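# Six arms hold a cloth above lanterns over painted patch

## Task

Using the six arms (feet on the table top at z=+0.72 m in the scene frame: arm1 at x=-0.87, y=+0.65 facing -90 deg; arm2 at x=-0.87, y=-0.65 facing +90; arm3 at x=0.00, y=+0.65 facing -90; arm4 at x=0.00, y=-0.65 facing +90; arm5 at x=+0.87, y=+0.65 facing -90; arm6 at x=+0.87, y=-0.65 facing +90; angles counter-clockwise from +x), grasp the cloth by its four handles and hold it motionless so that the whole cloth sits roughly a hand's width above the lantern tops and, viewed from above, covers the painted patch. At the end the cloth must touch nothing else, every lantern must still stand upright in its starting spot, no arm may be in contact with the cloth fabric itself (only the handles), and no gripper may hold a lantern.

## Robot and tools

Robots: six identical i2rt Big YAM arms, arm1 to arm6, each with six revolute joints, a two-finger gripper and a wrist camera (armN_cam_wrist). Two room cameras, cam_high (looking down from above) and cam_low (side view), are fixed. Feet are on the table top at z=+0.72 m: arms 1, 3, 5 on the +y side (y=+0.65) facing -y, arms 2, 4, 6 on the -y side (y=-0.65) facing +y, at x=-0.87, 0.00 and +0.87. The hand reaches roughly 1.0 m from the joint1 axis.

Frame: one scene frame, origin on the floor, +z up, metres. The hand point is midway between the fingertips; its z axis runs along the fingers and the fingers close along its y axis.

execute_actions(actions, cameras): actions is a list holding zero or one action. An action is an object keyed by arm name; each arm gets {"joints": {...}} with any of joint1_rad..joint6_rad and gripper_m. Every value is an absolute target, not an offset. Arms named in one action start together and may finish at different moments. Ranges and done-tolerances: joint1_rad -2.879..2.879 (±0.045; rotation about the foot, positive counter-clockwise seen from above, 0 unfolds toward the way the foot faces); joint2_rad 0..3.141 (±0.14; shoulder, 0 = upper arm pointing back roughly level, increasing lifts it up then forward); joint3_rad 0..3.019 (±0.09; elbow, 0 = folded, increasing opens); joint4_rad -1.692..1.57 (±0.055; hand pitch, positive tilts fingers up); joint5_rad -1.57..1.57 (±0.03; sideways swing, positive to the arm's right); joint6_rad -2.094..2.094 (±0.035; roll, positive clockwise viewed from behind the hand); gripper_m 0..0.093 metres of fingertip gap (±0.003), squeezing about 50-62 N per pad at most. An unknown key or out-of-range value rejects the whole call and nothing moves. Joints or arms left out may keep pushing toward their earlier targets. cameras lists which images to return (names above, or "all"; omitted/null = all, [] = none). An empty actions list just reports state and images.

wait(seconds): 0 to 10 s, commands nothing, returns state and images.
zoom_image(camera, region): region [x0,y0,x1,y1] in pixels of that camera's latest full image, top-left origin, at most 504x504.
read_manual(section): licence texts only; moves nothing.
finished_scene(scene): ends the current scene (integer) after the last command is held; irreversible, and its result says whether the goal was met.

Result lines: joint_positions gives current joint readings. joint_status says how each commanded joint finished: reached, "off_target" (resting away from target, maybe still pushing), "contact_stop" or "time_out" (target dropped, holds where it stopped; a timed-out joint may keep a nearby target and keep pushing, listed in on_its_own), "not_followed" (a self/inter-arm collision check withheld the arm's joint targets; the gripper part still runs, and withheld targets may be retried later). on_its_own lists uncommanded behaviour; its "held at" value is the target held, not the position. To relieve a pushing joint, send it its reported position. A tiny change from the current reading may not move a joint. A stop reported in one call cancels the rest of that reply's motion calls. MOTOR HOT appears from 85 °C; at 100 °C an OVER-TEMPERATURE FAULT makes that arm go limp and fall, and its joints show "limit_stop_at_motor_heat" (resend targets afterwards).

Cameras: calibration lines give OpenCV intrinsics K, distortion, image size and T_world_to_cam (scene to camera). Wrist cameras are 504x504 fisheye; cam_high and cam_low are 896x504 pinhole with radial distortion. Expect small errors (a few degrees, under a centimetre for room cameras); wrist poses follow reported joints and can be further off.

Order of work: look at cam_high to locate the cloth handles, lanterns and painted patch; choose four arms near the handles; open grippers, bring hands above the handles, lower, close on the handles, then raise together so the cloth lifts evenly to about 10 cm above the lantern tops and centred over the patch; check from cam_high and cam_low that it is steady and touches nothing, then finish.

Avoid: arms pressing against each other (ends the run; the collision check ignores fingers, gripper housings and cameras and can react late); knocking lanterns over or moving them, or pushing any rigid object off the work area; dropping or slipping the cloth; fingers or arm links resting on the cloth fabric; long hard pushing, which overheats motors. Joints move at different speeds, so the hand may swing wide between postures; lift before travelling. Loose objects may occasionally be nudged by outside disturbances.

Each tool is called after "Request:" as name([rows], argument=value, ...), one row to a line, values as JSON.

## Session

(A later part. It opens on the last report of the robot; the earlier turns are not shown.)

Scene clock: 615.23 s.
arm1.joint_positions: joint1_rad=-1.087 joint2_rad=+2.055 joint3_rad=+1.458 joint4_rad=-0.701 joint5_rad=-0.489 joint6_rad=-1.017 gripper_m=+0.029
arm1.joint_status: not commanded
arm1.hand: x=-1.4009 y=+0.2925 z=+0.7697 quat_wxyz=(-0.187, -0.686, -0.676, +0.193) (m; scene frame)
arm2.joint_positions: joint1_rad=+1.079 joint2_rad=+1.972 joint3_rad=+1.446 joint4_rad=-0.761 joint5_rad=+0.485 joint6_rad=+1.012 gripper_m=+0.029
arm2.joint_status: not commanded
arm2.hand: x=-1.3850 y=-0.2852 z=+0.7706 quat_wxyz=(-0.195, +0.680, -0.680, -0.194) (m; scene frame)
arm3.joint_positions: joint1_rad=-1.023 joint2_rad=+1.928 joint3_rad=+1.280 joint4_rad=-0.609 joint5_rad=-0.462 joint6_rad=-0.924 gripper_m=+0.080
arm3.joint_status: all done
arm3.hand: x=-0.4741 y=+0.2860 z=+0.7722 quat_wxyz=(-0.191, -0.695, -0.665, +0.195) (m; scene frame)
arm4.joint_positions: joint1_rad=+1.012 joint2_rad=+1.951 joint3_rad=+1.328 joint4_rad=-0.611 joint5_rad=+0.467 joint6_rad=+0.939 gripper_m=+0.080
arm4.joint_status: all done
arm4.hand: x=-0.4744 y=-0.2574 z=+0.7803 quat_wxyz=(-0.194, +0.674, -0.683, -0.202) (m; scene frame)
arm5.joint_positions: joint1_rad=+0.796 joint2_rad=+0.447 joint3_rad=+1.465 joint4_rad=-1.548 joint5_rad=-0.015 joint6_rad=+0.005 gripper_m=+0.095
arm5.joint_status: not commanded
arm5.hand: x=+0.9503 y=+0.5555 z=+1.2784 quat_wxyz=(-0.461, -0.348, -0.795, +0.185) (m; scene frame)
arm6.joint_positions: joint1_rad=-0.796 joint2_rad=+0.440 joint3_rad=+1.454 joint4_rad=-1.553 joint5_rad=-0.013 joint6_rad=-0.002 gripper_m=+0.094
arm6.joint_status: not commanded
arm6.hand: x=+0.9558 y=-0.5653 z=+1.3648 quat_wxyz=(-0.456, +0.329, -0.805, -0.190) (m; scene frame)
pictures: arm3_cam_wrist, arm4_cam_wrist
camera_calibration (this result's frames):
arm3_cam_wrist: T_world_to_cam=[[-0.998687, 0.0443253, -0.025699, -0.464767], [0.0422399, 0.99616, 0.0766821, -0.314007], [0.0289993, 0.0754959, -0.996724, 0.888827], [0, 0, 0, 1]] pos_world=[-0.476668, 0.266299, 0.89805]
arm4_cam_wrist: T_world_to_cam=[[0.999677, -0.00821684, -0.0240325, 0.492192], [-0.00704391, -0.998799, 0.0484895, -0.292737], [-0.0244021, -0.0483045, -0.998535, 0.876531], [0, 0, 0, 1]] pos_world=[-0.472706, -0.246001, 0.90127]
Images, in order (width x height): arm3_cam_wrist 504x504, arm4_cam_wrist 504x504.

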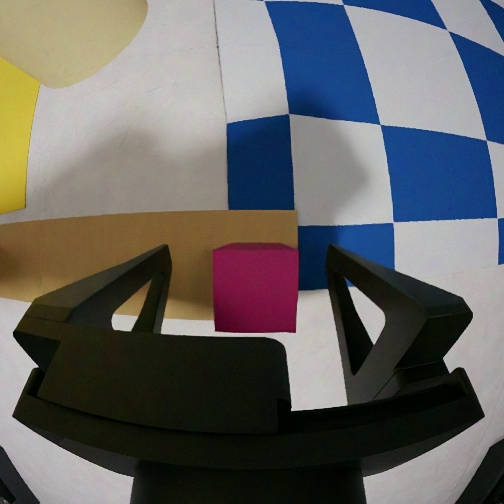

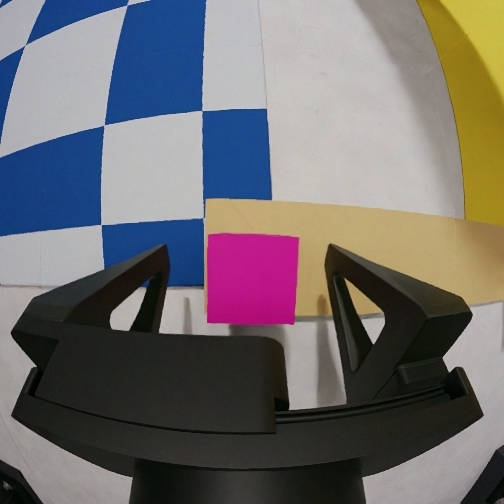

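Request:
execute_actions([
  {"arm3":{"joints":{"gripper_m":0.0}},"arm4":{"joints":{"joint2_rad":1.975,"gripper_m":0.0}}},
], cameras=["cam_high"])

Request:
execute_actions([
  {"arm1":{"joints":{"joint2_rad":1.96,"joint3_rad":1.75,"joint4_rad":-1.07}},"arm2":{"joints":{"joint2_rad":1.915,"joint3_rad":1.78,"joint4_rad":-1.14}},"arm3":{"joints":{"joint2_rad":1.83,"joint3_rad":1.63,"joint4_rad":-1.05}},"arm4":{"joints":{"joint2_rad":1.87,"joint3_rad":1.68,"joint4_rad":-1.06}}},
], cameras=["cam_high","cam_low"])

Scene clock: 639.70 s.
arm1.joint_positions: joint1_rad=-1.087 joint2_rad=+2.055 joint3_rad=+1.458 joint4_rad=-0.701 joint5_rad=-0.489 joint6_rad=-1.017 gripper_m=+0.029
arm1.joint_status: not commanded
arm1.hand: x=-1.4009 y=+0.2925 z=+0.7697 quat_wxyz=(-0.187, -0.686, -0.676, +0.193) (m; scene frame)
arm2.joint_positions: joint1_rad=+1.079 joint2_rad=+1.972 joint3_rad=+1.446 joint4_rad=-0.761 joint5_rad=+0.485 joint6_rad=+1.012 gripper_m=+0.029
arm2.joint_status: not commanded
arm2.hand: x=-1.3850 y=-0.2852 z=+0.7706 quat_wxyz=(-0.195, +0.680, -0.680, -0.194) (m; scene frame)
arm3.joint_positions: joint1_rad=-1.023 joint2_rad=+1.928 joint3_rad=+1.280 joint4_rad=-0.606 joint5_rad=-0.460 joint6_rad=-0.931 gripper_m=+0.029
arm3.joint_status: gripper_m off_target (ended at +0.029, target +0.000)
arm3.hand: x=-0.4748 y=+0.2859 z=+0.7722 quat_wxyz=(-0.189, -0.693, -0.667, +0.197) (m; scene frame)
arm4.joint_positions: joint1_rad=+1.012 joint2_rad=+1.951 joint3_rad=+1.328 joint4_rad=-0.609 joint5_rad=+0.464 joint6_rad=+0.938 gripper_m=+0.029
arm4.joint_status: gripper_m off_target (ended at +0.029, target +0.000); the others done
arm4.hand: x=-0.4751 y=-0.2576 z=+0.7802 quat_wxyz=(-0.192, +0.675, -0.683, -0.203) (m; scene frame)
arm5.joint_positions: joint1_rad=+0.796 joint2_rad=+0.447 joint3_rad=+1.465 joint4_rad=-1.548 joint5_rad=-0.015 joint6_rad=+0.005 gripper_m=+0.095
arm5.joint_status: not commanded
arm5.hand: x=+0.9503 y=+0.5555 z=+1.2784 quat_wxyz=(-0.461, -0.348, -0.795, +0.185) (m; scene frame)
arm6.joint_positions: joint1_rad=-0.796 joint2_rad=+0.440 joint3_rad=+1.454 joint4_rad=-1.553 joint5_rad=-0.013 joint6_rad=-0.002 gripper_m=+0.094
arm6.joint_status: not commanded
arm6.hand: x=+0.9558 y=-0.5653 z=+1.3648 quat_wxyz=(-0.456, +0.329, -0.805, -0.190) (m; scene frame)
pictures: cam_high
Images, in order (width x height): cam_high 896x504.

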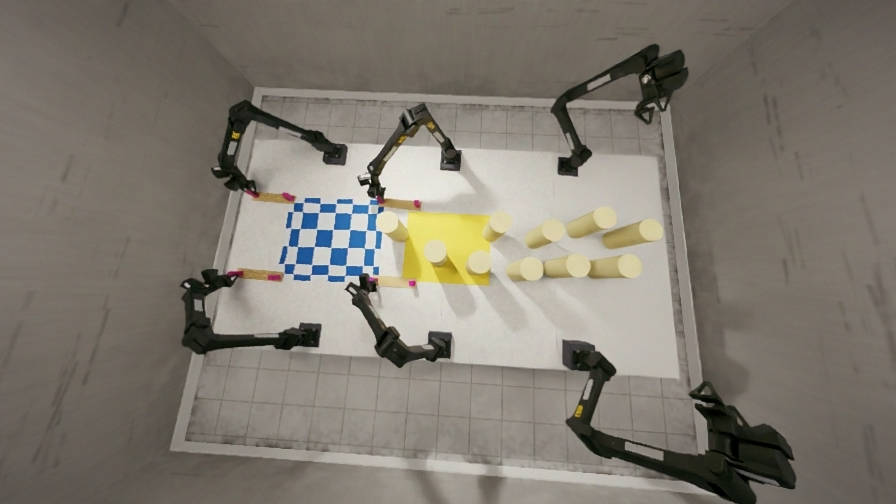

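Scene clock: 641.00 s.
arm1.joint_positions: joint1_rad=-1.087 joint2_rad=+1.957 joint3_rad=+1.711 joint4_rad=-1.061 joint5_rad=-0.484 joint6_rad=-1.018 gripper_m=+0.029
arm1.joint_status: all done
arm1.hand: x=-1.4186 y=+0.2820 z=+0.9120 quat_wxyz=(-0.186, -0.687, -0.676, +0.189) (m; scene frame)
arm2.joint_positions: joint1_rad=+1.079 joint2_rad=+1.908 joint3_rad=+1.734 joint4_rad=-1.126 joint5_rad=+0.485 joint6_rad=+1.012 gripper_m=+0.029
arm2.joint_status: all done
arm2.hand: x=-1.4044 y=-0.2751 z=+0.9077 quat_wxyz=(-0.197, +0.682, -0.679, -0.188) (m; scene frame)
arm3.joint_positions: joint1_rad=-1.023 joint2_rad=+1.835 joint3_rad=+1.588 joint4_rad=-1.028 joint5_rad=-0.458 joint6_rad=-0.934 gripper_m=+0.029
arm3.joint_status: all done
arm3.hand: x=-0.5001 y=+0.2714 z=+0.9246 quat_wxyz=(-0.190, -0.695, -0.668, +0.187) (m; scene frame)
arm4.joint_positions: joint1_rad=+1.012 joint2_rad=+1.864 joint3_rad=+1.654 joint4_rad=-1.045 joint5_rad=+0.462 joint6_rad=+0.938 gripper_m=+0.029
arm4.joint_status: all done
arm4.hand: x=-0.5000 y=-0.2420 z=+0.9382 quat_wxyz=(-0.194, +0.678, -0.682, -0.192) (m; scene frame)
arm5.joint_positions: joint1_rad=+0.796 joint2_rad=+0.447 joint3_rad=+1.465 joint4_rad=-1.548 joint5_rad=-0.015 joint6_rad=+0.005 gripper_m=+0.095
arm5.joint_status: not commanded
arm5.hand: x=+0.9503 y=+0.5555 z=+1.2784 quat_wxyz=(-0.461, -0.348, -0.795, +0.185) (m; scene frame)
arm6.joint_positions: joint1_rad=-0.796 joint2_rad=+0.440 joint3_rad=+1.454 joint4_rad=-1.553 joint5_rad=-0.013 joint6_rad=-0.002 gripper_m=+0.094
arm6.joint_status: not commanded
arm6.hand: x=+0.9558 y=-0.5653 z=+1.3648 quat_wxyz=(-0.456, +0.329, -0.805, -0.190) (m; scene frame)
pictures: cam_high, cam_low
Images, in order (width x height): cam_high 896x504, cam_low 896x504.

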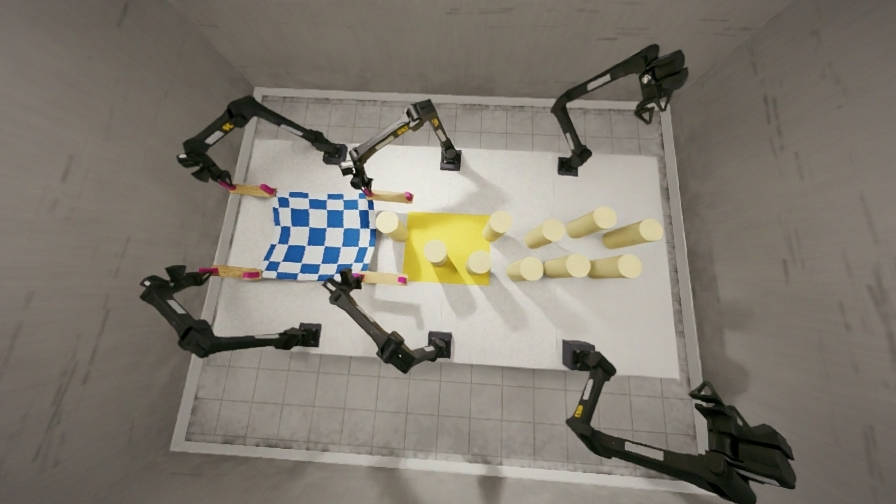

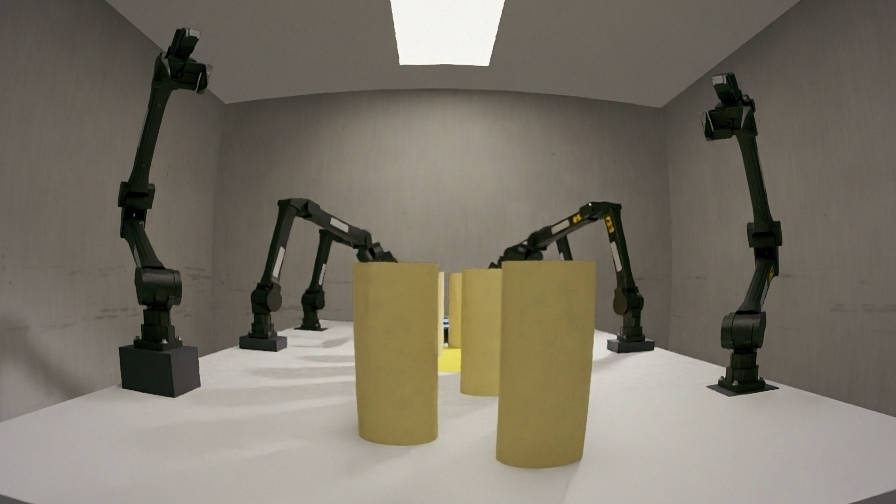

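Request:
execute_actions([
  {"arm1":{"joints":{"joint1_rad":-1.086,"joint2_rad":1.864,"joint3_rad":2.055,"joint4_rad":-1.446,"joint5_rad":-0.488,"joint6_rad":-1.015}},"arm2":{"joints":{"joint1_rad":1.08,"joint2_rad":1.854,"joint3_rad":2.125,"joint4_rad":-1.534,"joint5_rad":0.487,"joint6_rad":1.009}},"arm3":{"joints":{"joint1_rad":-1.03,"joint2_rad":1.729,"joint3_rad":2.02,"joint4_rad":-1.508,"joint5_rad":-0.467,"joint6_rad":-0.938}},"arm4":{"joints":{"joint1_rad":1.035,"joint2_rad":1.772,"joint3_rad":2.055,"joint4_rad":-1.515,"joint5_rad":0.471,"joint6_rad":0.951}}},
], cameras=["cam_high","cam_low"])

Scene clock: 645.37 s.
arm1.joint_positions: joint1_rad=-1.087 joint2_rad=+1.856 joint3_rad=+2.018 joint4_rad=-1.440 joint5_rad=-0.486 joint6_rad=-1.018 gripper_m=+0.029
arm1.joint_status: all done
arm1.hand: x=-1.3976 y=+0.2895 z=+1.0875 quat_wxyz=(-0.183, -0.683, -0.677, +0.202) (m; scene frame)
arm2.joint_positions: joint1_rad=+1.079 joint2_rad=+1.839 joint3_rad=+2.082 joint4_rad=-1.520 joint5_rad=+0.485 joint6_rad=+1.011 gripper_m=+0.029
arm2.joint_status: all done
arm2.hand: x=-1.3834 y=-0.2865 z=+1.0798 quat_wxyz=(-0.193, +0.679, -0.680, -0.199) (m; scene frame)
arm3.joint_positions: joint1_rad=-1.023 joint2_rad=+1.732 joint3_rad=+1.976 joint4_rad=-1.483 joint5_rad=-0.463 joint6_rad=-0.938 gripper_m=+0.029
arm3.joint_status: all done
arm3.hand: x=-0.4743 y=+0.2854 z=+1.1280 quat_wxyz=(-0.188, -0.688, -0.670, +0.205) (m; scene frame)
arm4.joint_positions: joint1_rad=+1.026 joint2_rad=+1.761 joint3_rad=+2.025 joint4_rad=-1.499 joint5_rad=+0.465 joint6_rad=+0.951 gripper_m=+0.029
arm4.joint_status: all done
arm4.hand: x=-0.4742 y=-0.2677 z=+1.1350 quat_wxyz=(-0.190, +0.676, -0.682, -0.204) (m; scene frame)
arm5.joint_positions: joint1_rad=+0.796 joint2_rad=+0.447 joint3_rad=+1.465 joint4_rad=-1.548 joint5_rad=-0.015 joint6_rad=+0.005 gripper_m=+0.095
arm5.joint_status: not commanded
arm5.hand: x=+0.9503 y=+0.5555 z=+1.2784 quat_wxyz=(-0.461, -0.348, -0.795, +0.185) (m; scene frame)
arm6.joint_positions: joint1_rad=-0.796 joint2_rad=+0.440 joint3_rad=+1.454 joint4_rad=-1.553 joint5_rad=-0.013 joint6_rad=-0.002 gripper_m=+0.094
arm6.joint_status: not commanded
arm6.hand: x=+0.9558 y=-0.5653 z=+1.3648 quat_wxyz=(-0.456, +0.329, -0.805, -0.190) (m; scene frame)
pictures: cam_high, cam_low
Images, in order (width x height): cam_high 896x504, cam_low 896x504.

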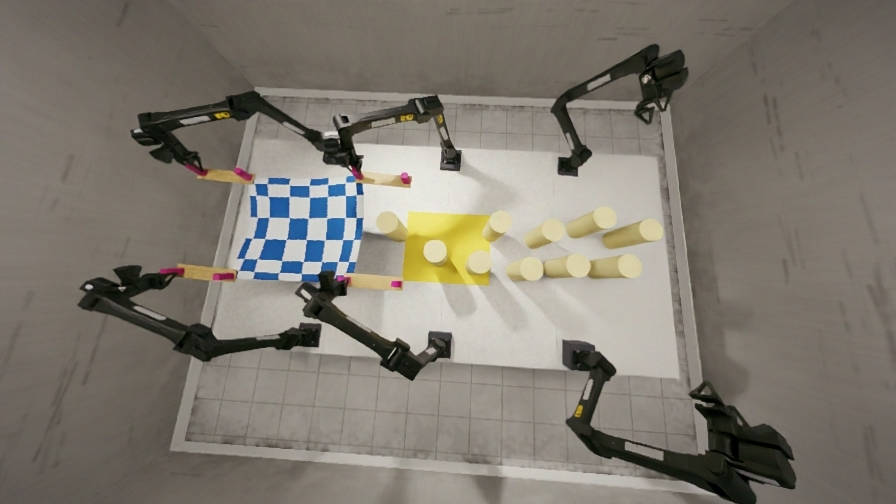

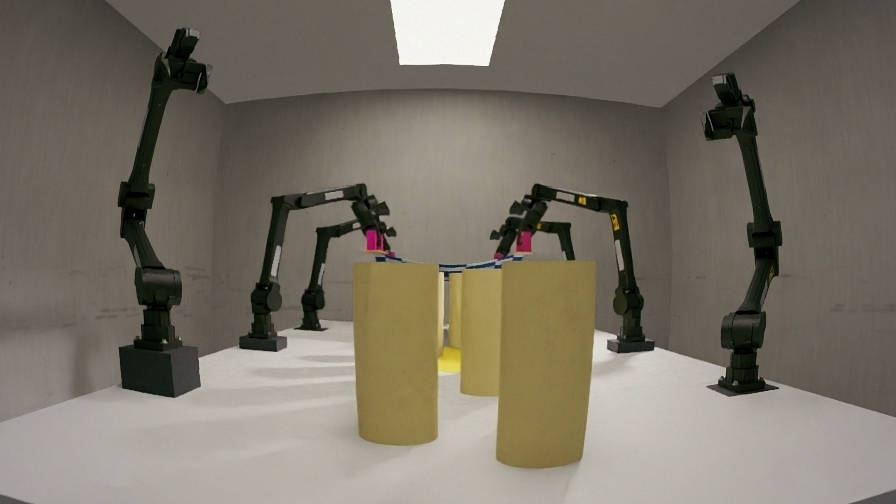

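Request:
execute_actions([
  {"arm1":{"joints":{"joint1_rad":-1.135,"joint2_rad":1.885,"joint3_rad":2.09,"joint4_rad":-1.455,"joint5_rad":-0.5,"joint6_rad":-1.05}},"arm2":{"joints":{"joint1_rad":1.13,"joint2_rad":1.87,"joint3_rad":2.15,"joint4_rad":-1.54,"joint5_rad":0.5,"joint6_rad":1.045}},"arm3":{"joints":{"joint1_rad":-1.055,"joint2_rad":1.67,"joint3_rad":1.94,"joint4_rad":-1.485,"joint5_rad":-0.473,"joint6_rad":-0.958}},"arm4":{"joints":{"joint1_rad":1.07,"joint2_rad":1.70,"joint3_rad":1.955,"joint4_rad":-1.487,"joint5_rad":0.48,"joint6_rad":0.98}}},
], cameras=["cam_high","cam_low"])

Request:
zoom_image(camera="cam_low", region=[340,200,560,320])

Scene clock: 662.10 s.
arm1.joint_positions: joint1_rad=-1.117 joint2_rad=+1.876 joint3_rad=+2.027 joint4_rad=-1.452 joint5_rad=-0.502 joint6_rad=-1.029 gripper_m=+0.029
arm1.joint_status: all done
arm1.hand: x=-1.4090 y=+0.3027 z=+1.0803 quat_wxyz=(-0.189, -0.691, -0.669, +0.198) (m; scene frame)
arm2.joint_positions: joint1_rad=+1.118 joint2_rad=+1.852 joint3_rad=+2.085 joint4_rad=-1.528 joint5_rad=+0.498 joint6_rad=+1.013 gripper_m=+0.029
arm2.joint_status: all done
arm2.hand: x=-1.3976 y=-0.3046 z=+1.0736 quat_wxyz=(-0.198, +0.692, -0.666, -0.196) (m; scene frame)
arm3.joint_positions: joint1_rad=-1.040 joint2_rad=+1.721 joint3_rad=+1.948 joint4_rad=-1.474 joint5_rad=-0.475 joint6_rad=-0.961 gripper_m=+0.029
arm3.joint_status: all done
arm3.hand: x=-0.4758 y=+0.2941 z=+1.1231 quat_wxyz=(-0.190, -0.686, -0.672, +0.206) (m; scene frame)
arm4.joint_positions: joint1_rad=+1.055 joint2_rad=+1.742 joint3_rad=+1.954 joint4_rad=-1.475 joint5_rad=+0.481 joint6_rad=+0.982 gripper_m=+0.029
arm4.joint_status: all done
arm4.hand: x=-0.4763 y=-0.2837 z=+1.1179 quat_wxyz=(-0.195, +0.676, -0.682, -0.198) (m; scene frame)
arm5.joint_positions: joint1_rad=+0.796 joint2_rad=+0.447 joint3_rad=+1.465 joint4_rad=-1.548 joint5_rad=-0.015 joint6_rad=+0.005 gripper_m=+0.095
arm5.joint_status: not commanded
arm5.hand: x=+0.9503 y=+0.5555 z=+1.2784 quat_wxyz=(-0.461, -0.348, -0.795, +0.185) (m; scene frame)
arm6.joint_positions: joint1_rad=-0.796 joint2_rad=+0.440 joint3_rad=+1.454 joint4_rad=-1.553 joint5_rad=-0.013 joint6_rad=-0.002 gripper_m=+0.094
arm6.joint_status: not commanded
arm6.hand: x=+0.9558 y=-0.5653 z=+1.3648 quat_wxyz=(-0.456, +0.329, -0.805, -0.190) (m; scene frame)
pictures: cam_high, cam_low
Images, in order (width x height): cam_high 896x504, cam_low 896x504.

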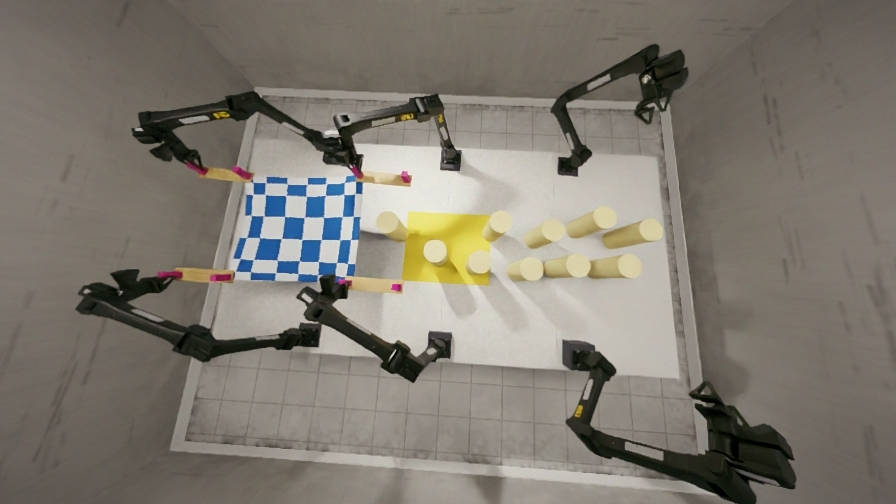

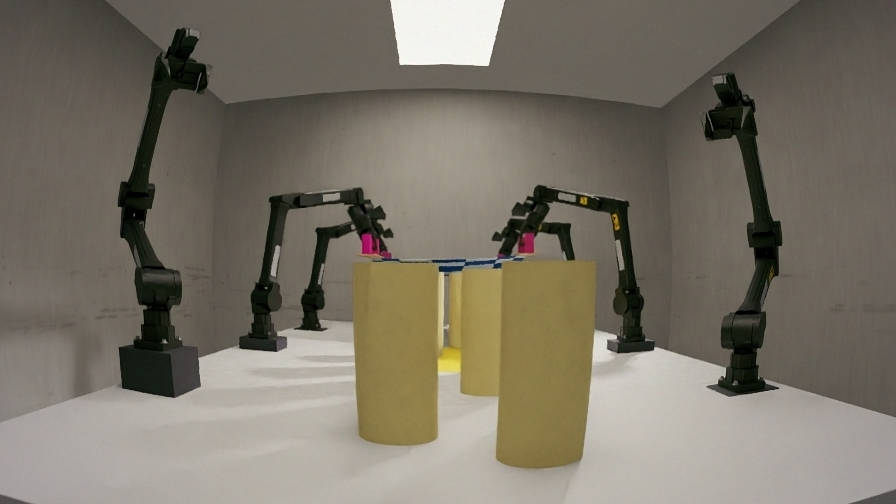

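Region (340, 200, 560, 320) of cam_low's 896x504 image, scaled by 2.291, with more detail than that image has; it fills the top 275 rows of this view, and the rest is white.

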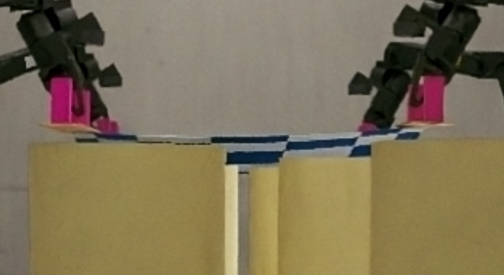

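Request:
execute_actions([
  {"arm1":{"joints":{"joint1_rad":-1.21,"joint2_rad":1.89,"joint3_rad":2.325,"joint4_rad":-1.625,"joint5_rad":-0.719,"joint6_rad":-1.066}},"arm2":{"joints":{"joint1_rad":1.20,"joint2_rad":1.86,"joint3_rad":2.33,"joint4_rad":-1.655,"joint5_rad":0.715,"joint6_rad":1.052}},"arm3":{"joints":{"joint1_rad":-1.16,"joint2_rad":1.665,"joint3_rad":2.005,"joint4_rad":-1.49,"joint5_rad":-0.701,"joint6_rad":-1.006}},"arm4":{"joints":{"joint1_rad":1.16,"joint2_rad":1.665,"joint3_rad":2.005,"joint4_rad":-1.49,"joint5_rad":0.701,"joint6_rad":1.006}}},
], cameras=["cam_high","cam_low"])

Request:
zoom_image(camera="cam_low", region=[340,200,560,320])

Scene clock: 696.67 s.
arm1.joint_positions: joint1_rad=-1.192 joint2_rad=+1.889 joint3_rad=+2.280 joint4_rad=-1.620 joint5_rad=-0.721 joint6_rad=-1.034 gripper_m=+0.029
arm1.joint_status: all done
arm1.hand: x=-1.4100 y=+0.3187 z=+1.1908 quat_wxyz=(-0.268, -0.668, -0.642, +0.266) (m; scene frame)
arm2.joint_positions: joint1_rad=+1.191 joint2_rad=+1.854 joint3_rad=+2.286 joint4_rad=-1.641 joint5_rad=+0.712 joint6_rad=+1.015 gripper_m=+0.029
arm2.joint_status: joint6_rad time_out (moved +0.002 of +0.039); the others done
arm2.on_its_own: joint6_rad reads +1.015 and still pushes toward +1.052 since a time_out
arm2.hand: x=-1.3983 y=-0.3209 z=+1.1706 quat_wxyz=(-0.273, +0.668, -0.639, -0.268) (m; scene frame)
arm3.joint_positions: joint1_rad=-1.139 joint2_rad=+1.715 joint3_rad=+1.948 joint4_rad=-1.474 joint5_rad=-0.710 joint6_rad=-1.011 gripper_m=+0.029
arm3.joint_status: all done
arm3.hand: x=-0.4871 y=+0.3156 z=+1.1479 quat_wxyz=(-0.281, -0.663, -0.647, +0.250) (m; scene frame)
arm4.joint_positions: joint1_rad=+1.138 joint2_rad=+1.704 joint3_rad=+1.968 joint4_rad=-1.469 joint5_rad=+0.708 joint6_rad=+1.014 gripper_m=+0.029
arm4.joint_status: all done
arm4.hand: x=-0.4787 y=-0.3011 z=+1.1667 quat_wxyz=(-0.278, +0.648, -0.660, -0.260) (m; scene frame)
arm5.joint_positions: joint1_rad=+0.796 joint2_rad=+0.447 joint3_rad=+1.465 joint4_rad=-1.548 joint5_rad=-0.015 joint6_rad=+0.005 gripper_m=+0.095
arm5.joint_status: not commanded
arm5.hand: x=+0.9503 y=+0.5555 z=+1.2784 quat_wxyz=(-0.461, -0.348, -0.795, +0.185) (m; scene frame)
arm6.joint_positions: joint1_rad=-0.796 joint2_rad=+0.440 joint3_rad=+1.454 joint4_rad=-1.553 joint5_rad=-0.013 joint6_rad=-0.002 gripper_m=+0.094
arm6.joint_status: not commanded
arm6.hand: x=+0.9558 y=-0.5653 z=+1.3648 quat_wxyz=(-0.456, +0.329, -0.805, -0.190) (m; scene frame)
pictures: cam_high, cam_low
Images, in order (width x height): cam_high 896x504, cam_low 896x504.

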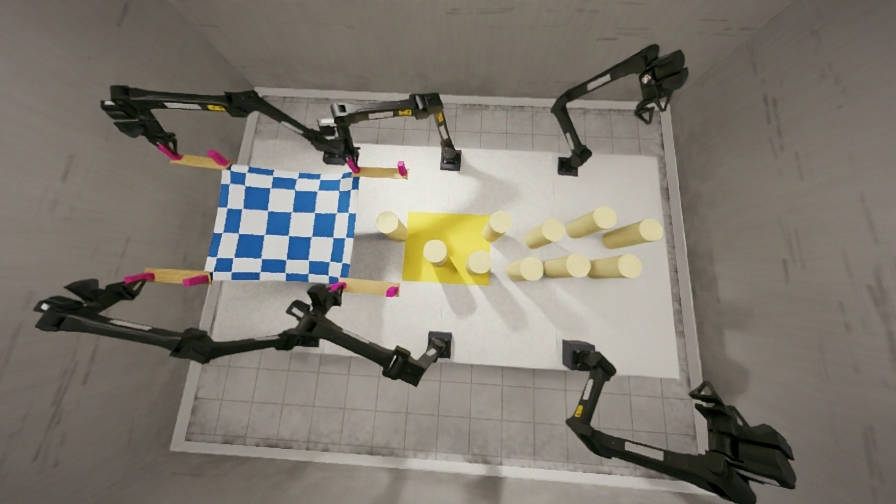

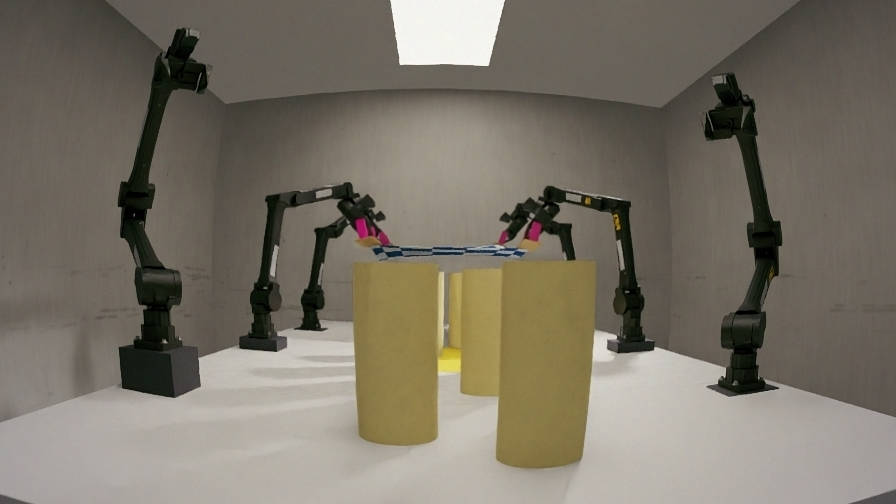

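Region (340, 200, 560, 320) of cam_low's 896x504 image, scaled by 2.291, with more detail than that image has; it fills the top 275 rows of this view, and the rest is white.

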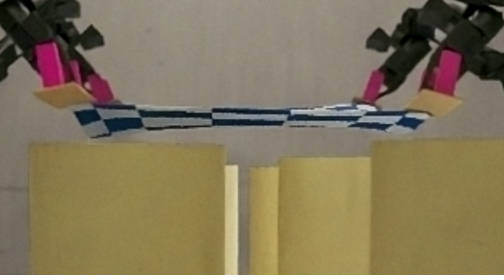

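Request:
execute_actions([
  {"arm1":{"joints":{"joint1_rad":-1.075,"joint2_rad":1.475,"joint3_rad":1.77,"joint4_rad":-1.395,"joint5_rad":-0.676,"joint6_rad":-0.931}},"arm2":{"joints":{"joint1_rad":1.065,"joint2_rad":1.475,"joint3_rad":1.82,"joint4_rad":-1.445,"joint5_rad":0.67,"joint6_rad":0.925}},"arm3":{"joints":{"joint1_rad":-0.99,"joint2_rad":1.30,"joint3_rad":1.60,"joint4_rad":-1.33,"joint5_rad":-0.639,"joint6_rad":-0.837}},"arm4":{"joints":{"joint1_rad":0.99,"joint2_rad":1.30,"joint3_rad":1.60,"joint4_rad":-1.33,"joint5_rad":0.639,"joint6_rad":0.837}}},
], cameras=["cam_high","cam_low"])

Scene clock: 703.47 s.
arm1.joint_positions: joint1_rad=-1.049 joint2_rad=+1.483 joint3_rad=+1.759 joint4_rad=-1.412 joint5_rad=-0.677 joint6_rad=-0.909 gripper_m=+0.029
arm1.joint_status: all done
arm1.hand: x=-1.2603 y=+0.3048 z=+1.1953 quat_wxyz=(-0.269, -0.653, -0.656, +0.266) (m; scene frame)
arm2.joint_positions: joint1_rad=+1.044 joint2_rad=+1.477 joint3_rad=+1.817 joint4_rad=-1.462 joint5_rad=+0.669 joint6_rad=+0.906 gripper_m=+0.029
arm2.joint_status: all done
arm2.hand: x=-1.2541 y=-0.3057 z=+1.1801 quat_wxyz=(-0.275, +0.648, -0.658, -0.268) (m; scene frame)
arm3.joint_positions: joint1_rad=-0.976 joint2_rad=+1.315 joint3_rad=+1.604 joint4_rad=-1.324 joint5_rad=-0.644 joint6_rad=-0.866 gripper_m=+0.029
arm3.joint_status: all done
arm3.hand: x=-0.3339 y=+0.3112 z=+1.1982 quat_wxyz=(-0.265, -0.632, -0.666, +0.294) (m; scene frame)
arm4.joint_positions: joint1_rad=+0.975 joint2_rad=+1.306 joint3_rad=+1.598 joint4_rad=-1.315 joint5_rad=+0.641 joint6_rad=+0.867 gripper_m=+0.029
arm4.joint_status: all done
arm4.hand: x=-0.3247 y=-0.3018 z=+1.2039 quat_wxyz=(-0.266, +0.621, -0.675, -0.294) (m; scene frame)
arm5.joint_positions: joint1_rad=+0.796 joint2_rad=+0.447 joint3_rad=+1.465 joint4_rad=-1.548 joint5_rad=-0.015 joint6_rad=+0.005 gripper_m=+0.095
arm5.joint_status: not commanded
arm5.hand: x=+0.9503 y=+0.5555 z=+1.2784 quat_wxyz=(-0.461, -0.348, -0.795, +0.185) (m; scene frame)
arm6.joint_positions: joint1_rad=-0.796 joint2_rad=+0.440 joint3_rad=+1.454 joint4_rad=-1.553 joint5_rad=-0.013 joint6_rad=-0.002 gripper_m=+0.094
arm6.joint_status: not commanded
arm6.hand: x=+0.9558 y=-0.5653 z=+1.3648 quat_wxyz=(-0.456, +0.329, -0.805, -0.190) (m; scene frame)
pictures: cam_high, cam_low
Images, in order (width x height): cam_high 896x504, cam_low 896x504.

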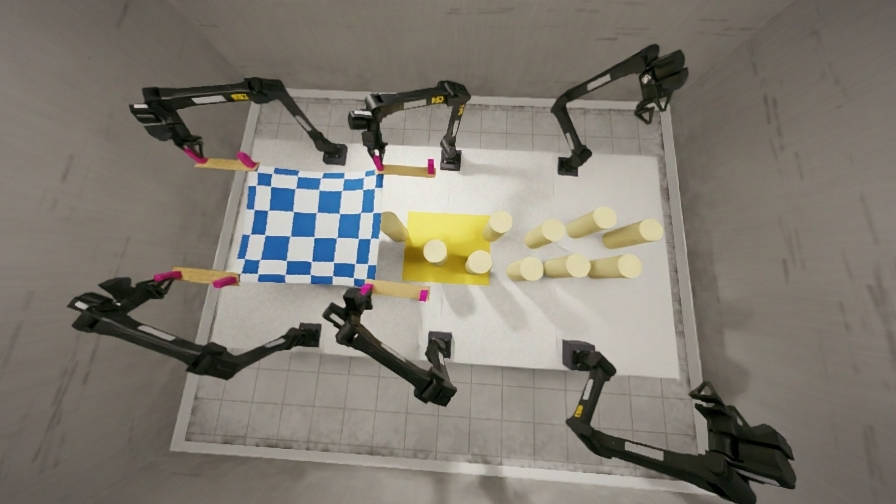

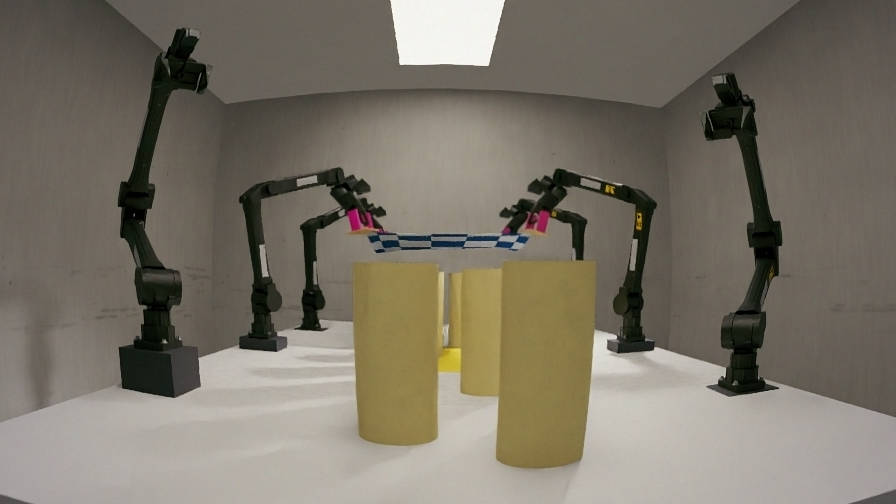

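Request:
execute_actions([
  {"arm1":{"joints":{"joint1_rad":-0.875,"joint2_rad":1.15,"joint3_rad":1.44,"joint4_rad":-1.275,"joint5_rad":-0.584,"joint6_rad":-0.71}},"arm2":{"joints":{"joint1_rad":0.865,"joint2_rad":1.15,"joint3_rad":1.49,"joint4_rad":-1.325,"joint5_rad":0.578,"joint6_rad":0.705}},"arm3":{"joints":{"joint1_rad":-0.725,"joint2_rad":1.005,"joint3_rad":1.335,"joint4_rad":-1.244,"joint5_rad":-0.496,"joint6_rad":-0.56}},"arm4":{"joints":{"joint1_rad":0.73,"joint2_rad":1.005,"joint3_rad":1.335,"joint4_rad":-1.244,"joint5_rad":0.496,"joint6_rad":0.56}}},
], cameras=["cam_high","cam_low"])

Scene clock: 709.13 s.
arm1.joint_positions: joint1_rad=-0.853 joint2_rad=+1.149 joint3_rad=+1.435 joint4_rad=-1.290 joint5_rad=-0.584 joint6_rad=-0.690 gripper_m=+0.029
arm1.joint_status: all done
arm1.hand: x=-1.1185 y=+0.3083 z=+1.1925 quat_wxyz=(-0.270, -0.654, -0.654, +0.268) (m; scene frame)
arm2.joint_positions: joint1_rad=+0.848 joint2_rad=+1.147 joint3_rad=+1.491 joint4_rad=-1.340 joint5_rad=+0.578 joint6_rad=+0.687 gripper_m=+0.029
arm2.joint_status: all done
arm2.hand: x=-1.1140 y=-0.3119 z=+1.1761 quat_wxyz=(-0.278, +0.649, -0.656, -0.267) (m; scene frame)
arm3.joint_positions: joint1_rad=-0.715 joint2_rad=+1.021 joint3_rad=+1.343 joint4_rad=-1.231 joint5_rad=-0.498 joint6_rad=-0.590 gripper_m=+0.029
arm3.joint_status: all done
arm3.hand: x=-0.1948 y=+0.3119 z=+1.1888 quat_wxyz=(-0.269, -0.641, -0.660, +0.285) (m; scene frame)
arm4.joint_positions: joint1_rad=+0.721 joint2_rad=+1.014 joint3_rad=+1.335 joint4_rad=-1.226 joint5_rad=+0.495 joint6_rad=+0.590 gripper_m=+0.029
arm4.joint_status: all done
arm4.hand: x=-0.1881 y=-0.3082 z=+1.1925 quat_wxyz=(-0.271, +0.634, -0.666, -0.283) (m; scene frame)
arm5.joint_positions: joint1_rad=+0.796 joint2_rad=+0.447 joint3_rad=+1.465 joint4_rad=-1.548 joint5_rad=-0.015 joint6_rad=+0.005 gripper_m=+0.095
arm5.joint_status: not commanded
arm5.hand: x=+0.9503 y=+0.5555 z=+1.2784 quat_wxyz=(-0.461, -0.348, -0.795, +0.185) (m; scene frame)
arm6.joint_positions: joint1_rad=-0.796 joint2_rad=+0.440 joint3_rad=+1.454 joint4_rad=-1.553 joint5_rad=-0.013 joint6_rad=-0.002 gripper_m=+0.094
arm6.joint_status: not commanded
arm6.hand: x=+0.9558 y=-0.5653 z=+1.3648 quat_wxyz=(-0.456, +0.329, -0.805, -0.190) (m; scene frame)
pictures: cam_high, cam_low
Images, in order (width x height): cam_high 896x504, cam_low 896x504.

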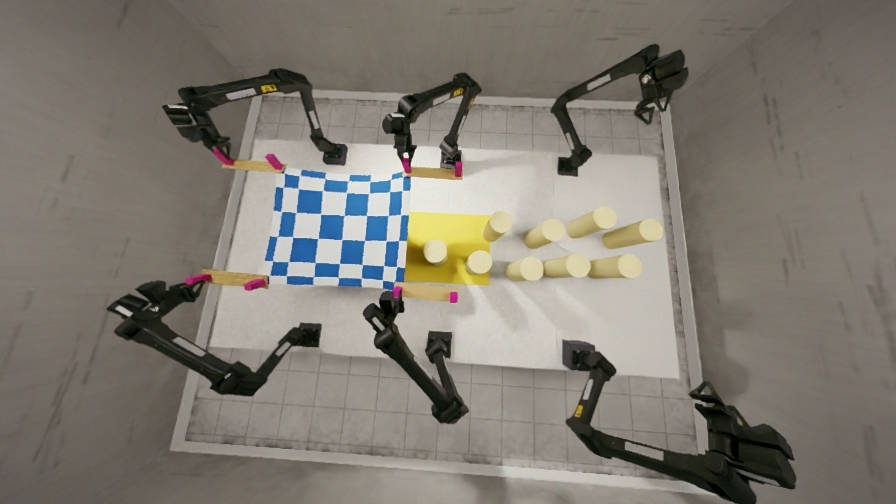

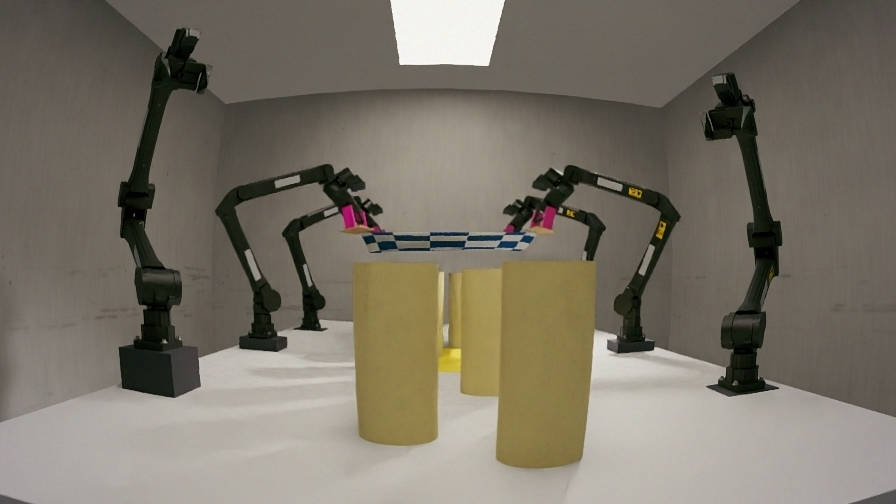

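Request:
execute_actions([
  {"arm1":{"joints":{"joint1_rad":-0.51,"joint2_rad":0.895,"joint3_rad":1.255,"joint4_rad":-1.2,"joint5_rad":-0.366,"joint6_rad":-0.38}},"arm2":{"joints":{"joint1_rad":0.495,"joint2_rad":0.895,"joint3_rad":1.30,"joint4_rad":-1.245,"joint5_rad":0.355,"joint6_rad":0.37}},"arm3":{"joints":{"joint1_rad":-0.24,"joint2_rad":0.815,"joint3_rad":1.21,"joint4_rad":-1.195,"joint5_rad":-0.175,"joint6_rad":-0.165}},"arm4":{"joints":{"joint1_rad":0.25,"joint2_rad":0.815,"joint3_rad":1.21,"joint4_rad":-1.195,"joint5_rad":0.175,"joint6_rad":0.165}}},
], cameras=["cam_high","cam_low"])

Scene clock: 713.77 s.
arm1.joint_positions: joint1_rad=-0.512 joint2_rad=+0.896 joint3_rad=+1.247 joint4_rad=-1.209 joint5_rad=-0.365 joint6_rad=-0.368 gripper_m=+0.029
arm1.joint_status: all done
arm1.hand: x=-0.9886 y=+0.3128 z=+1.1847 quat_wxyz=(-0.266, -0.661, -0.648, +0.268) (m; scene frame)
arm2.joint_positions: joint1_rad=+0.499 joint2_rad=+0.897 joint3_rad=+1.297 joint4_rad=-1.255 joint5_rad=+0.353 joint6_rad=+0.356 gripper_m=+0.029
arm2.joint_status: all done
arm2.hand: x=-0.9839 y=-0.3195 z=+1.1669 quat_wxyz=(-0.275, +0.658, -0.649, -0.266) (m; scene frame)
arm3.joint_positions: joint1_rad=-0.249 joint2_rad=+0.834 joint3_rad=+1.210 joint4_rad=-1.176 joint5_rad=-0.169 joint6_rad=-0.196 gripper_m=+0.029
arm3.joint_status: all done
arm3.hand: x=-0.0624 y=+0.3126 z=+1.1787 quat_wxyz=(-0.263, -0.654, -0.652, +0.279) (m; scene frame)
arm4.joint_positions: joint1_rad=+0.261 joint2_rad=+0.832 joint3_rad=+1.202 joint4_rad=-1.172 joint5_rad=+0.168 joint6_rad=+0.196 gripper_m=+0.029
arm4.joint_status: all done
arm4.hand: x=-0.0580 y=-0.3110 z=+1.1807 quat_wxyz=(-0.264, +0.651, -0.657, -0.275) (m; scene frame)
arm5.joint_positions: joint1_rad=+0.796 joint2_rad=+0.447 joint3_rad=+1.465 joint4_rad=-1.548 joint5_rad=-0.015 joint6_rad=+0.005 gripper_m=+0.095
arm5.joint_status: not commanded
arm5.hand: x=+0.9503 y=+0.5555 z=+1.2784 quat_wxyz=(-0.461, -0.348, -0.795, +0.185) (m; scene frame)
arm6.joint_positions: joint1_rad=-0.796 joint2_rad=+0.440 joint3_rad=+1.454 joint4_rad=-1.553 joint5_rad=-0.013 joint6_rad=-0.002 gripper_m=+0.094
arm6.joint_status: not commanded
arm6.hand: x=+0.9558 y=-0.5653 z=+1.3648 quat_wxyz=(-0.456, +0.329, -0.805, -0.190) (m; scene frame)
pictures: cam_high, cam_low
Images, in order (width x height): cam_high 896x504, cam_low 896x504.

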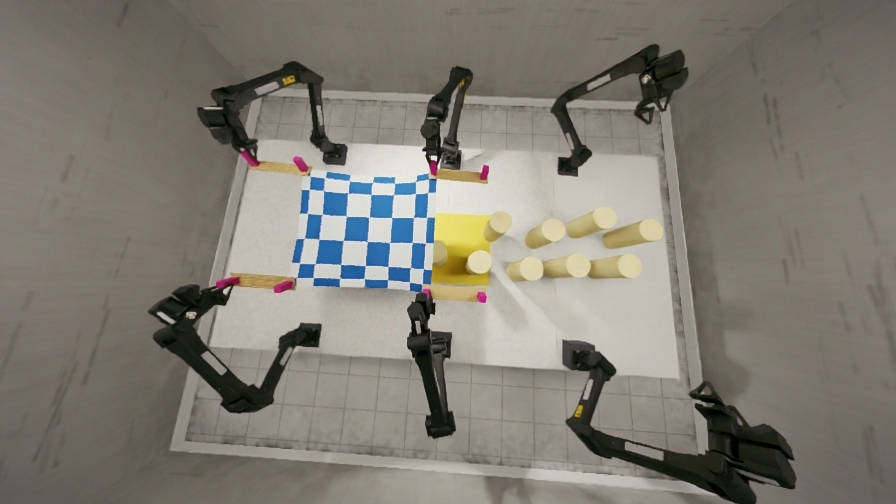

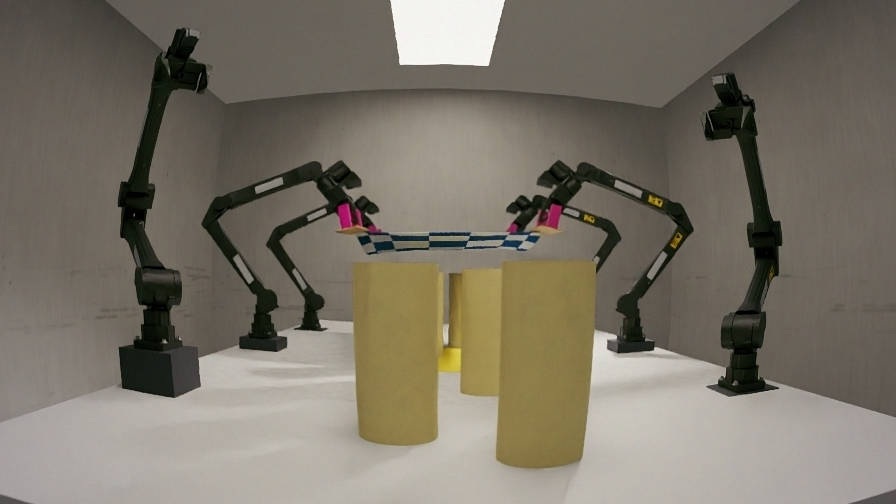

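Request:
execute_actions([
  {"arm1":{"joints":{"joint1_rad":-0.06,"joint2_rad":0.805,"joint3_rad":1.21,"joint4_rad":-1.18,"joint5_rad":-0.05,"joint6_rad":-0.04}},"arm2":{"joints":{"joint1_rad":0.03,"joint2_rad":0.805,"joint3_rad":1.26,"joint4_rad":-1.23,"joint5_rad":0.025,"joint6_rad":0.02}},"arm3":{"joints":{"joint1_rad":0.39,"joint2_rad":0.85,"joint3_rad":1.24,"joint4_rad":-1.2,"joint5_rad":0.268,"joint6_rad":0.30}},"arm4":{"joints":{"joint1_rad":-0.38,"joint2_rad":0.85,"joint3_rad":1.24,"joint4_rad":-1.2,"joint5_rad":-0.268,"joint6_rad":-0.30}}},
], cameras=["cam_high","cam_low"])

Scene clock: 720.13 s.
arm1.joint_positions: joint1_rad=-0.058 joint2_rad=+0.814 joint3_rad=+1.199 joint4_rad=-1.190 joint5_rad=-0.054 joint6_rad=-0.023 gripper_m=+0.029
arm1.joint_status: all done
arm1.hand: x=-0.8810 y=+0.3109 z=+1.1795 quat_wxyz=(-0.261, -0.665, -0.649, +0.261) (m; scene frame)
arm2.joint_positions: joint1_rad=+0.031 joint2_rad=+0.814 joint3_rad=+1.254 joint4_rad=-1.241 joint5_rad=+0.026 joint6_rad=-0.002 gripper_m=+0.029
arm2.joint_status: all done
arm2.hand: x=-0.8767 y=-0.3225 z=+1.1655 quat_wxyz=(-0.270, +0.664, -0.647, -0.261) (m; scene frame)
arm3.joint_positions: joint1_rad=+0.358 joint2_rad=+0.867 joint3_rad=+1.210 joint4_rad=-1.176 joint5_rad=+0.291 joint6_rad=+0.264 gripper_m=+0.029
arm3.joint_status: joint6_rad time_out (moved +0.460 of +0.496); the others done
arm3.on_its_own: joint6_rad reads +0.264 and still pushes toward +0.300 since a time_out
arm3.hand: x=+0.0696 y=+0.3046 z=+1.1709 quat_wxyz=(-0.252, -0.666, -0.641, +0.287) (m; scene frame)
arm4.joint_positions: joint1_rad=-0.348 joint2_rad=+0.860 joint3_rad=+1.202 joint4_rad=-1.185 joint5_rad=-0.291 joint6_rad=-0.267 gripper_m=+0.029
arm4.joint_status: all done
arm4.hand: x=+0.0736 y=-0.3091 z=+1.1729 quat_wxyz=(-0.251, +0.663, -0.647, -0.281) (m; scene frame)
arm5.joint_positions: joint1_rad=+0.796 joint2_rad=+0.447 joint3_rad=+1.465 joint4_rad=-1.548 joint5_rad=-0.015 joint6_rad=+0.005 gripper_m=+0.095
arm5.joint_status: not commanded
arm5.hand: x=+0.9503 y=+0.5555 z=+1.2784 quat_wxyz=(-0.461, -0.348, -0.795, +0.185) (m; scene frame)
arm6.joint_positions: joint1_rad=-0.796 joint2_rad=+0.440 joint3_rad=+1.454 joint4_rad=-1.553 joint5_rad=-0.013 joint6_rad=-0.002 gripper_m=+0.094
arm6.joint_status: not commanded
arm6.hand: x=+0.9558 y=-0.5653 z=+1.3648 quat_wxyz=(-0.456, +0.329, -0.805, -0.190) (m; scene frame)
pictures: cam_high, cam_low
Images, in order (width x height): cam_high 896x504, cam_low 896x504.

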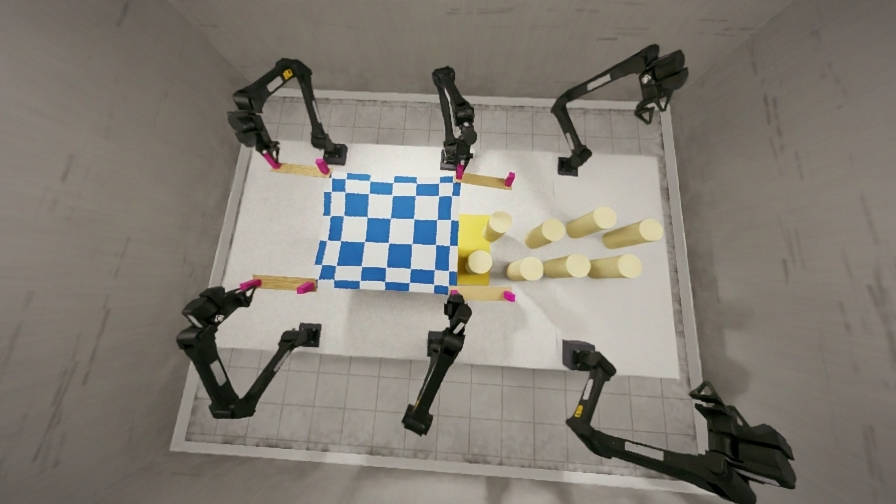

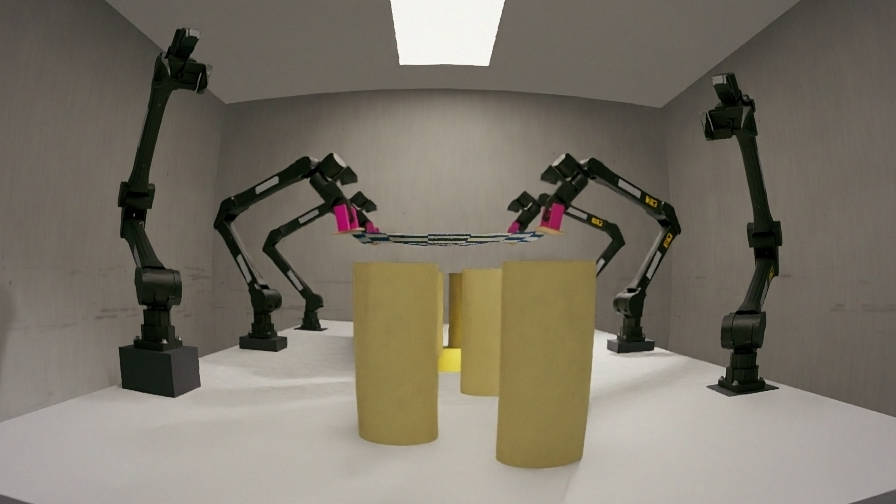

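Request:
execute_actions([
  {"arm1":{"joints":{"joint1_rad":0.655,"joint2_rad":0.955,"joint3_rad":1.31,"joint4_rad":-1.23,"joint5_rad":0.429,"joint6_rad":0.49}},"arm2":{"joints":{"joint1_rad":-0.675,"joint2_rad":0.96,"joint3_rad":1.365,"joint4_rad":-1.28,"joint5_rad":-0.44,"joint6_rad":-0.50}},"arm3":{"joints":{"joint1_rad":0.815,"joint2_rad":1.085,"joint3_rad":1.40,"joint4_rad":-1.266,"joint5_rad":0.541,"joint6_rad":0.655}},"arm4":{"joints":{"joint1_rad":-0.81,"joint2_rad":1.085,"joint3_rad":1.40,"joint4_rad":-1.266,"joint5_rad":-0.541,"joint6_rad":-0.655}}},
], cameras=["cam_high","cam_low"])

Scene clock: 728.70 s.
arm1.joint_positions: joint1_rad=+0.648 joint2_rad=+0.983 joint3_rad=+1.252 joint4_rad=-1.222 joint5_rad=+0.430 joint6_rad=+0.489 gripper_m=+0.029
arm1.joint_status: all done
arm1.hand: x=-0.7050 y=+0.3049 z=+1.1555 quat_wxyz=(-0.236, -0.658, -0.663, +0.266) (m; scene frame)
arm2.joint_positions: joint1_rad=-0.667 joint2_rad=+0.990 joint3_rad=+1.302 joint4_rad=-1.265 joint5_rad=-0.443 joint6_rad=-0.503 gripper_m=+0.029
arm2.joint_status: all done
arm2.hand: x=-0.7018 y=-0.3160 z=+1.1416 quat_wxyz=(-0.249, +0.653, -0.665, -0.264) (m; scene frame)
arm3.joint_positions: joint1_rad=+0.794 joint2_rad=+1.108 joint3_rad=+1.330 joint4_rad=-1.264 joint5_rad=+0.555 joint6_rad=+0.628 gripper_m=+0.029
arm3.joint_status: all done
arm3.hand: x=+0.2134 y=+0.3024 z=+1.1494 quat_wxyz=(-0.227, -0.661, -0.656, +0.286) (m; scene frame)
arm4.joint_positions: joint1_rad=-0.788 joint2_rad=+1.102 joint3_rad=+1.347 joint4_rad=-1.271 joint5_rad=-0.556 joint6_rad=-0.628 gripper_m=+0.029
arm4.joint_status: all done
arm4.hand: x=+0.2191 y=-0.3077 z=+1.1649 quat_wxyz=(-0.238, +0.655, -0.659, -0.282) (m; scene frame)
arm5.joint_positions: joint1_rad=+0.796 joint2_rad=+0.447 joint3_rad=+1.465 joint4_rad=-1.548 joint5_rad=-0.015 joint6_rad=+0.005 gripper_m=+0.095
arm5.joint_status: not commanded
arm5.hand: x=+0.9503 y=+0.5555 z=+1.2784 quat_wxyz=(-0.461, -0.348, -0.795, +0.185) (m; scene frame)
arm6.joint_positions: joint1_rad=-0.796 joint2_rad=+0.440 joint3_rad=+1.454 joint4_rad=-1.553 joint5_rad=-0.013 joint6_rad=-0.002 gripper_m=+0.094
arm6.joint_status: not commanded
arm6.hand: x=+0.9558 y=-0.5653 z=+1.3648 quat_wxyz=(-0.456, +0.329, -0.805, -0.190) (m; scene frame)
pictures: cam_high, cam_low
Images, in order (width x height): cam_high 896x504, cam_low 896x504.

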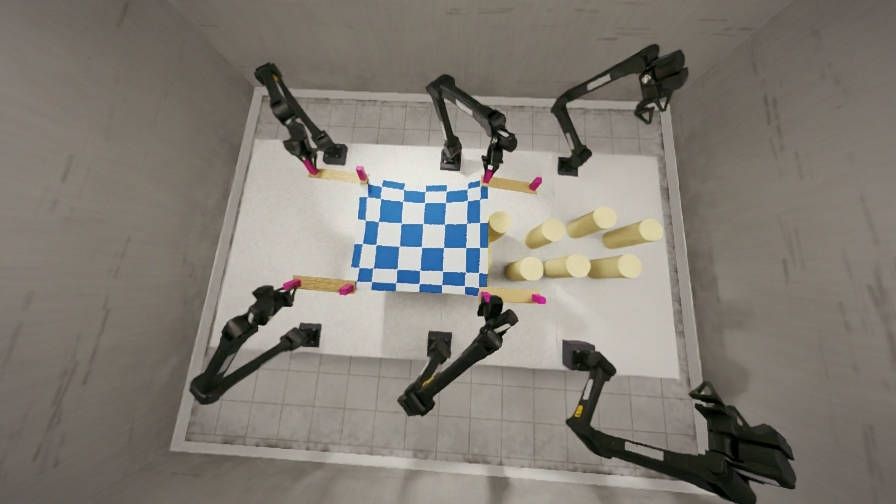

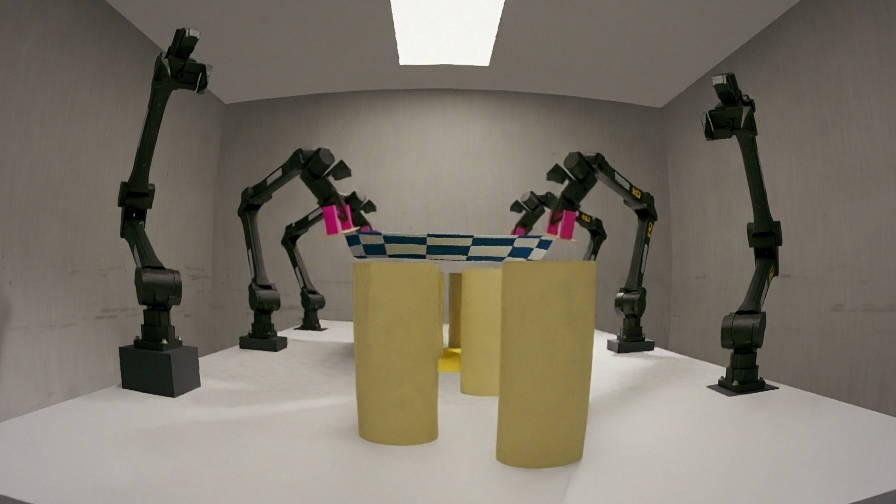

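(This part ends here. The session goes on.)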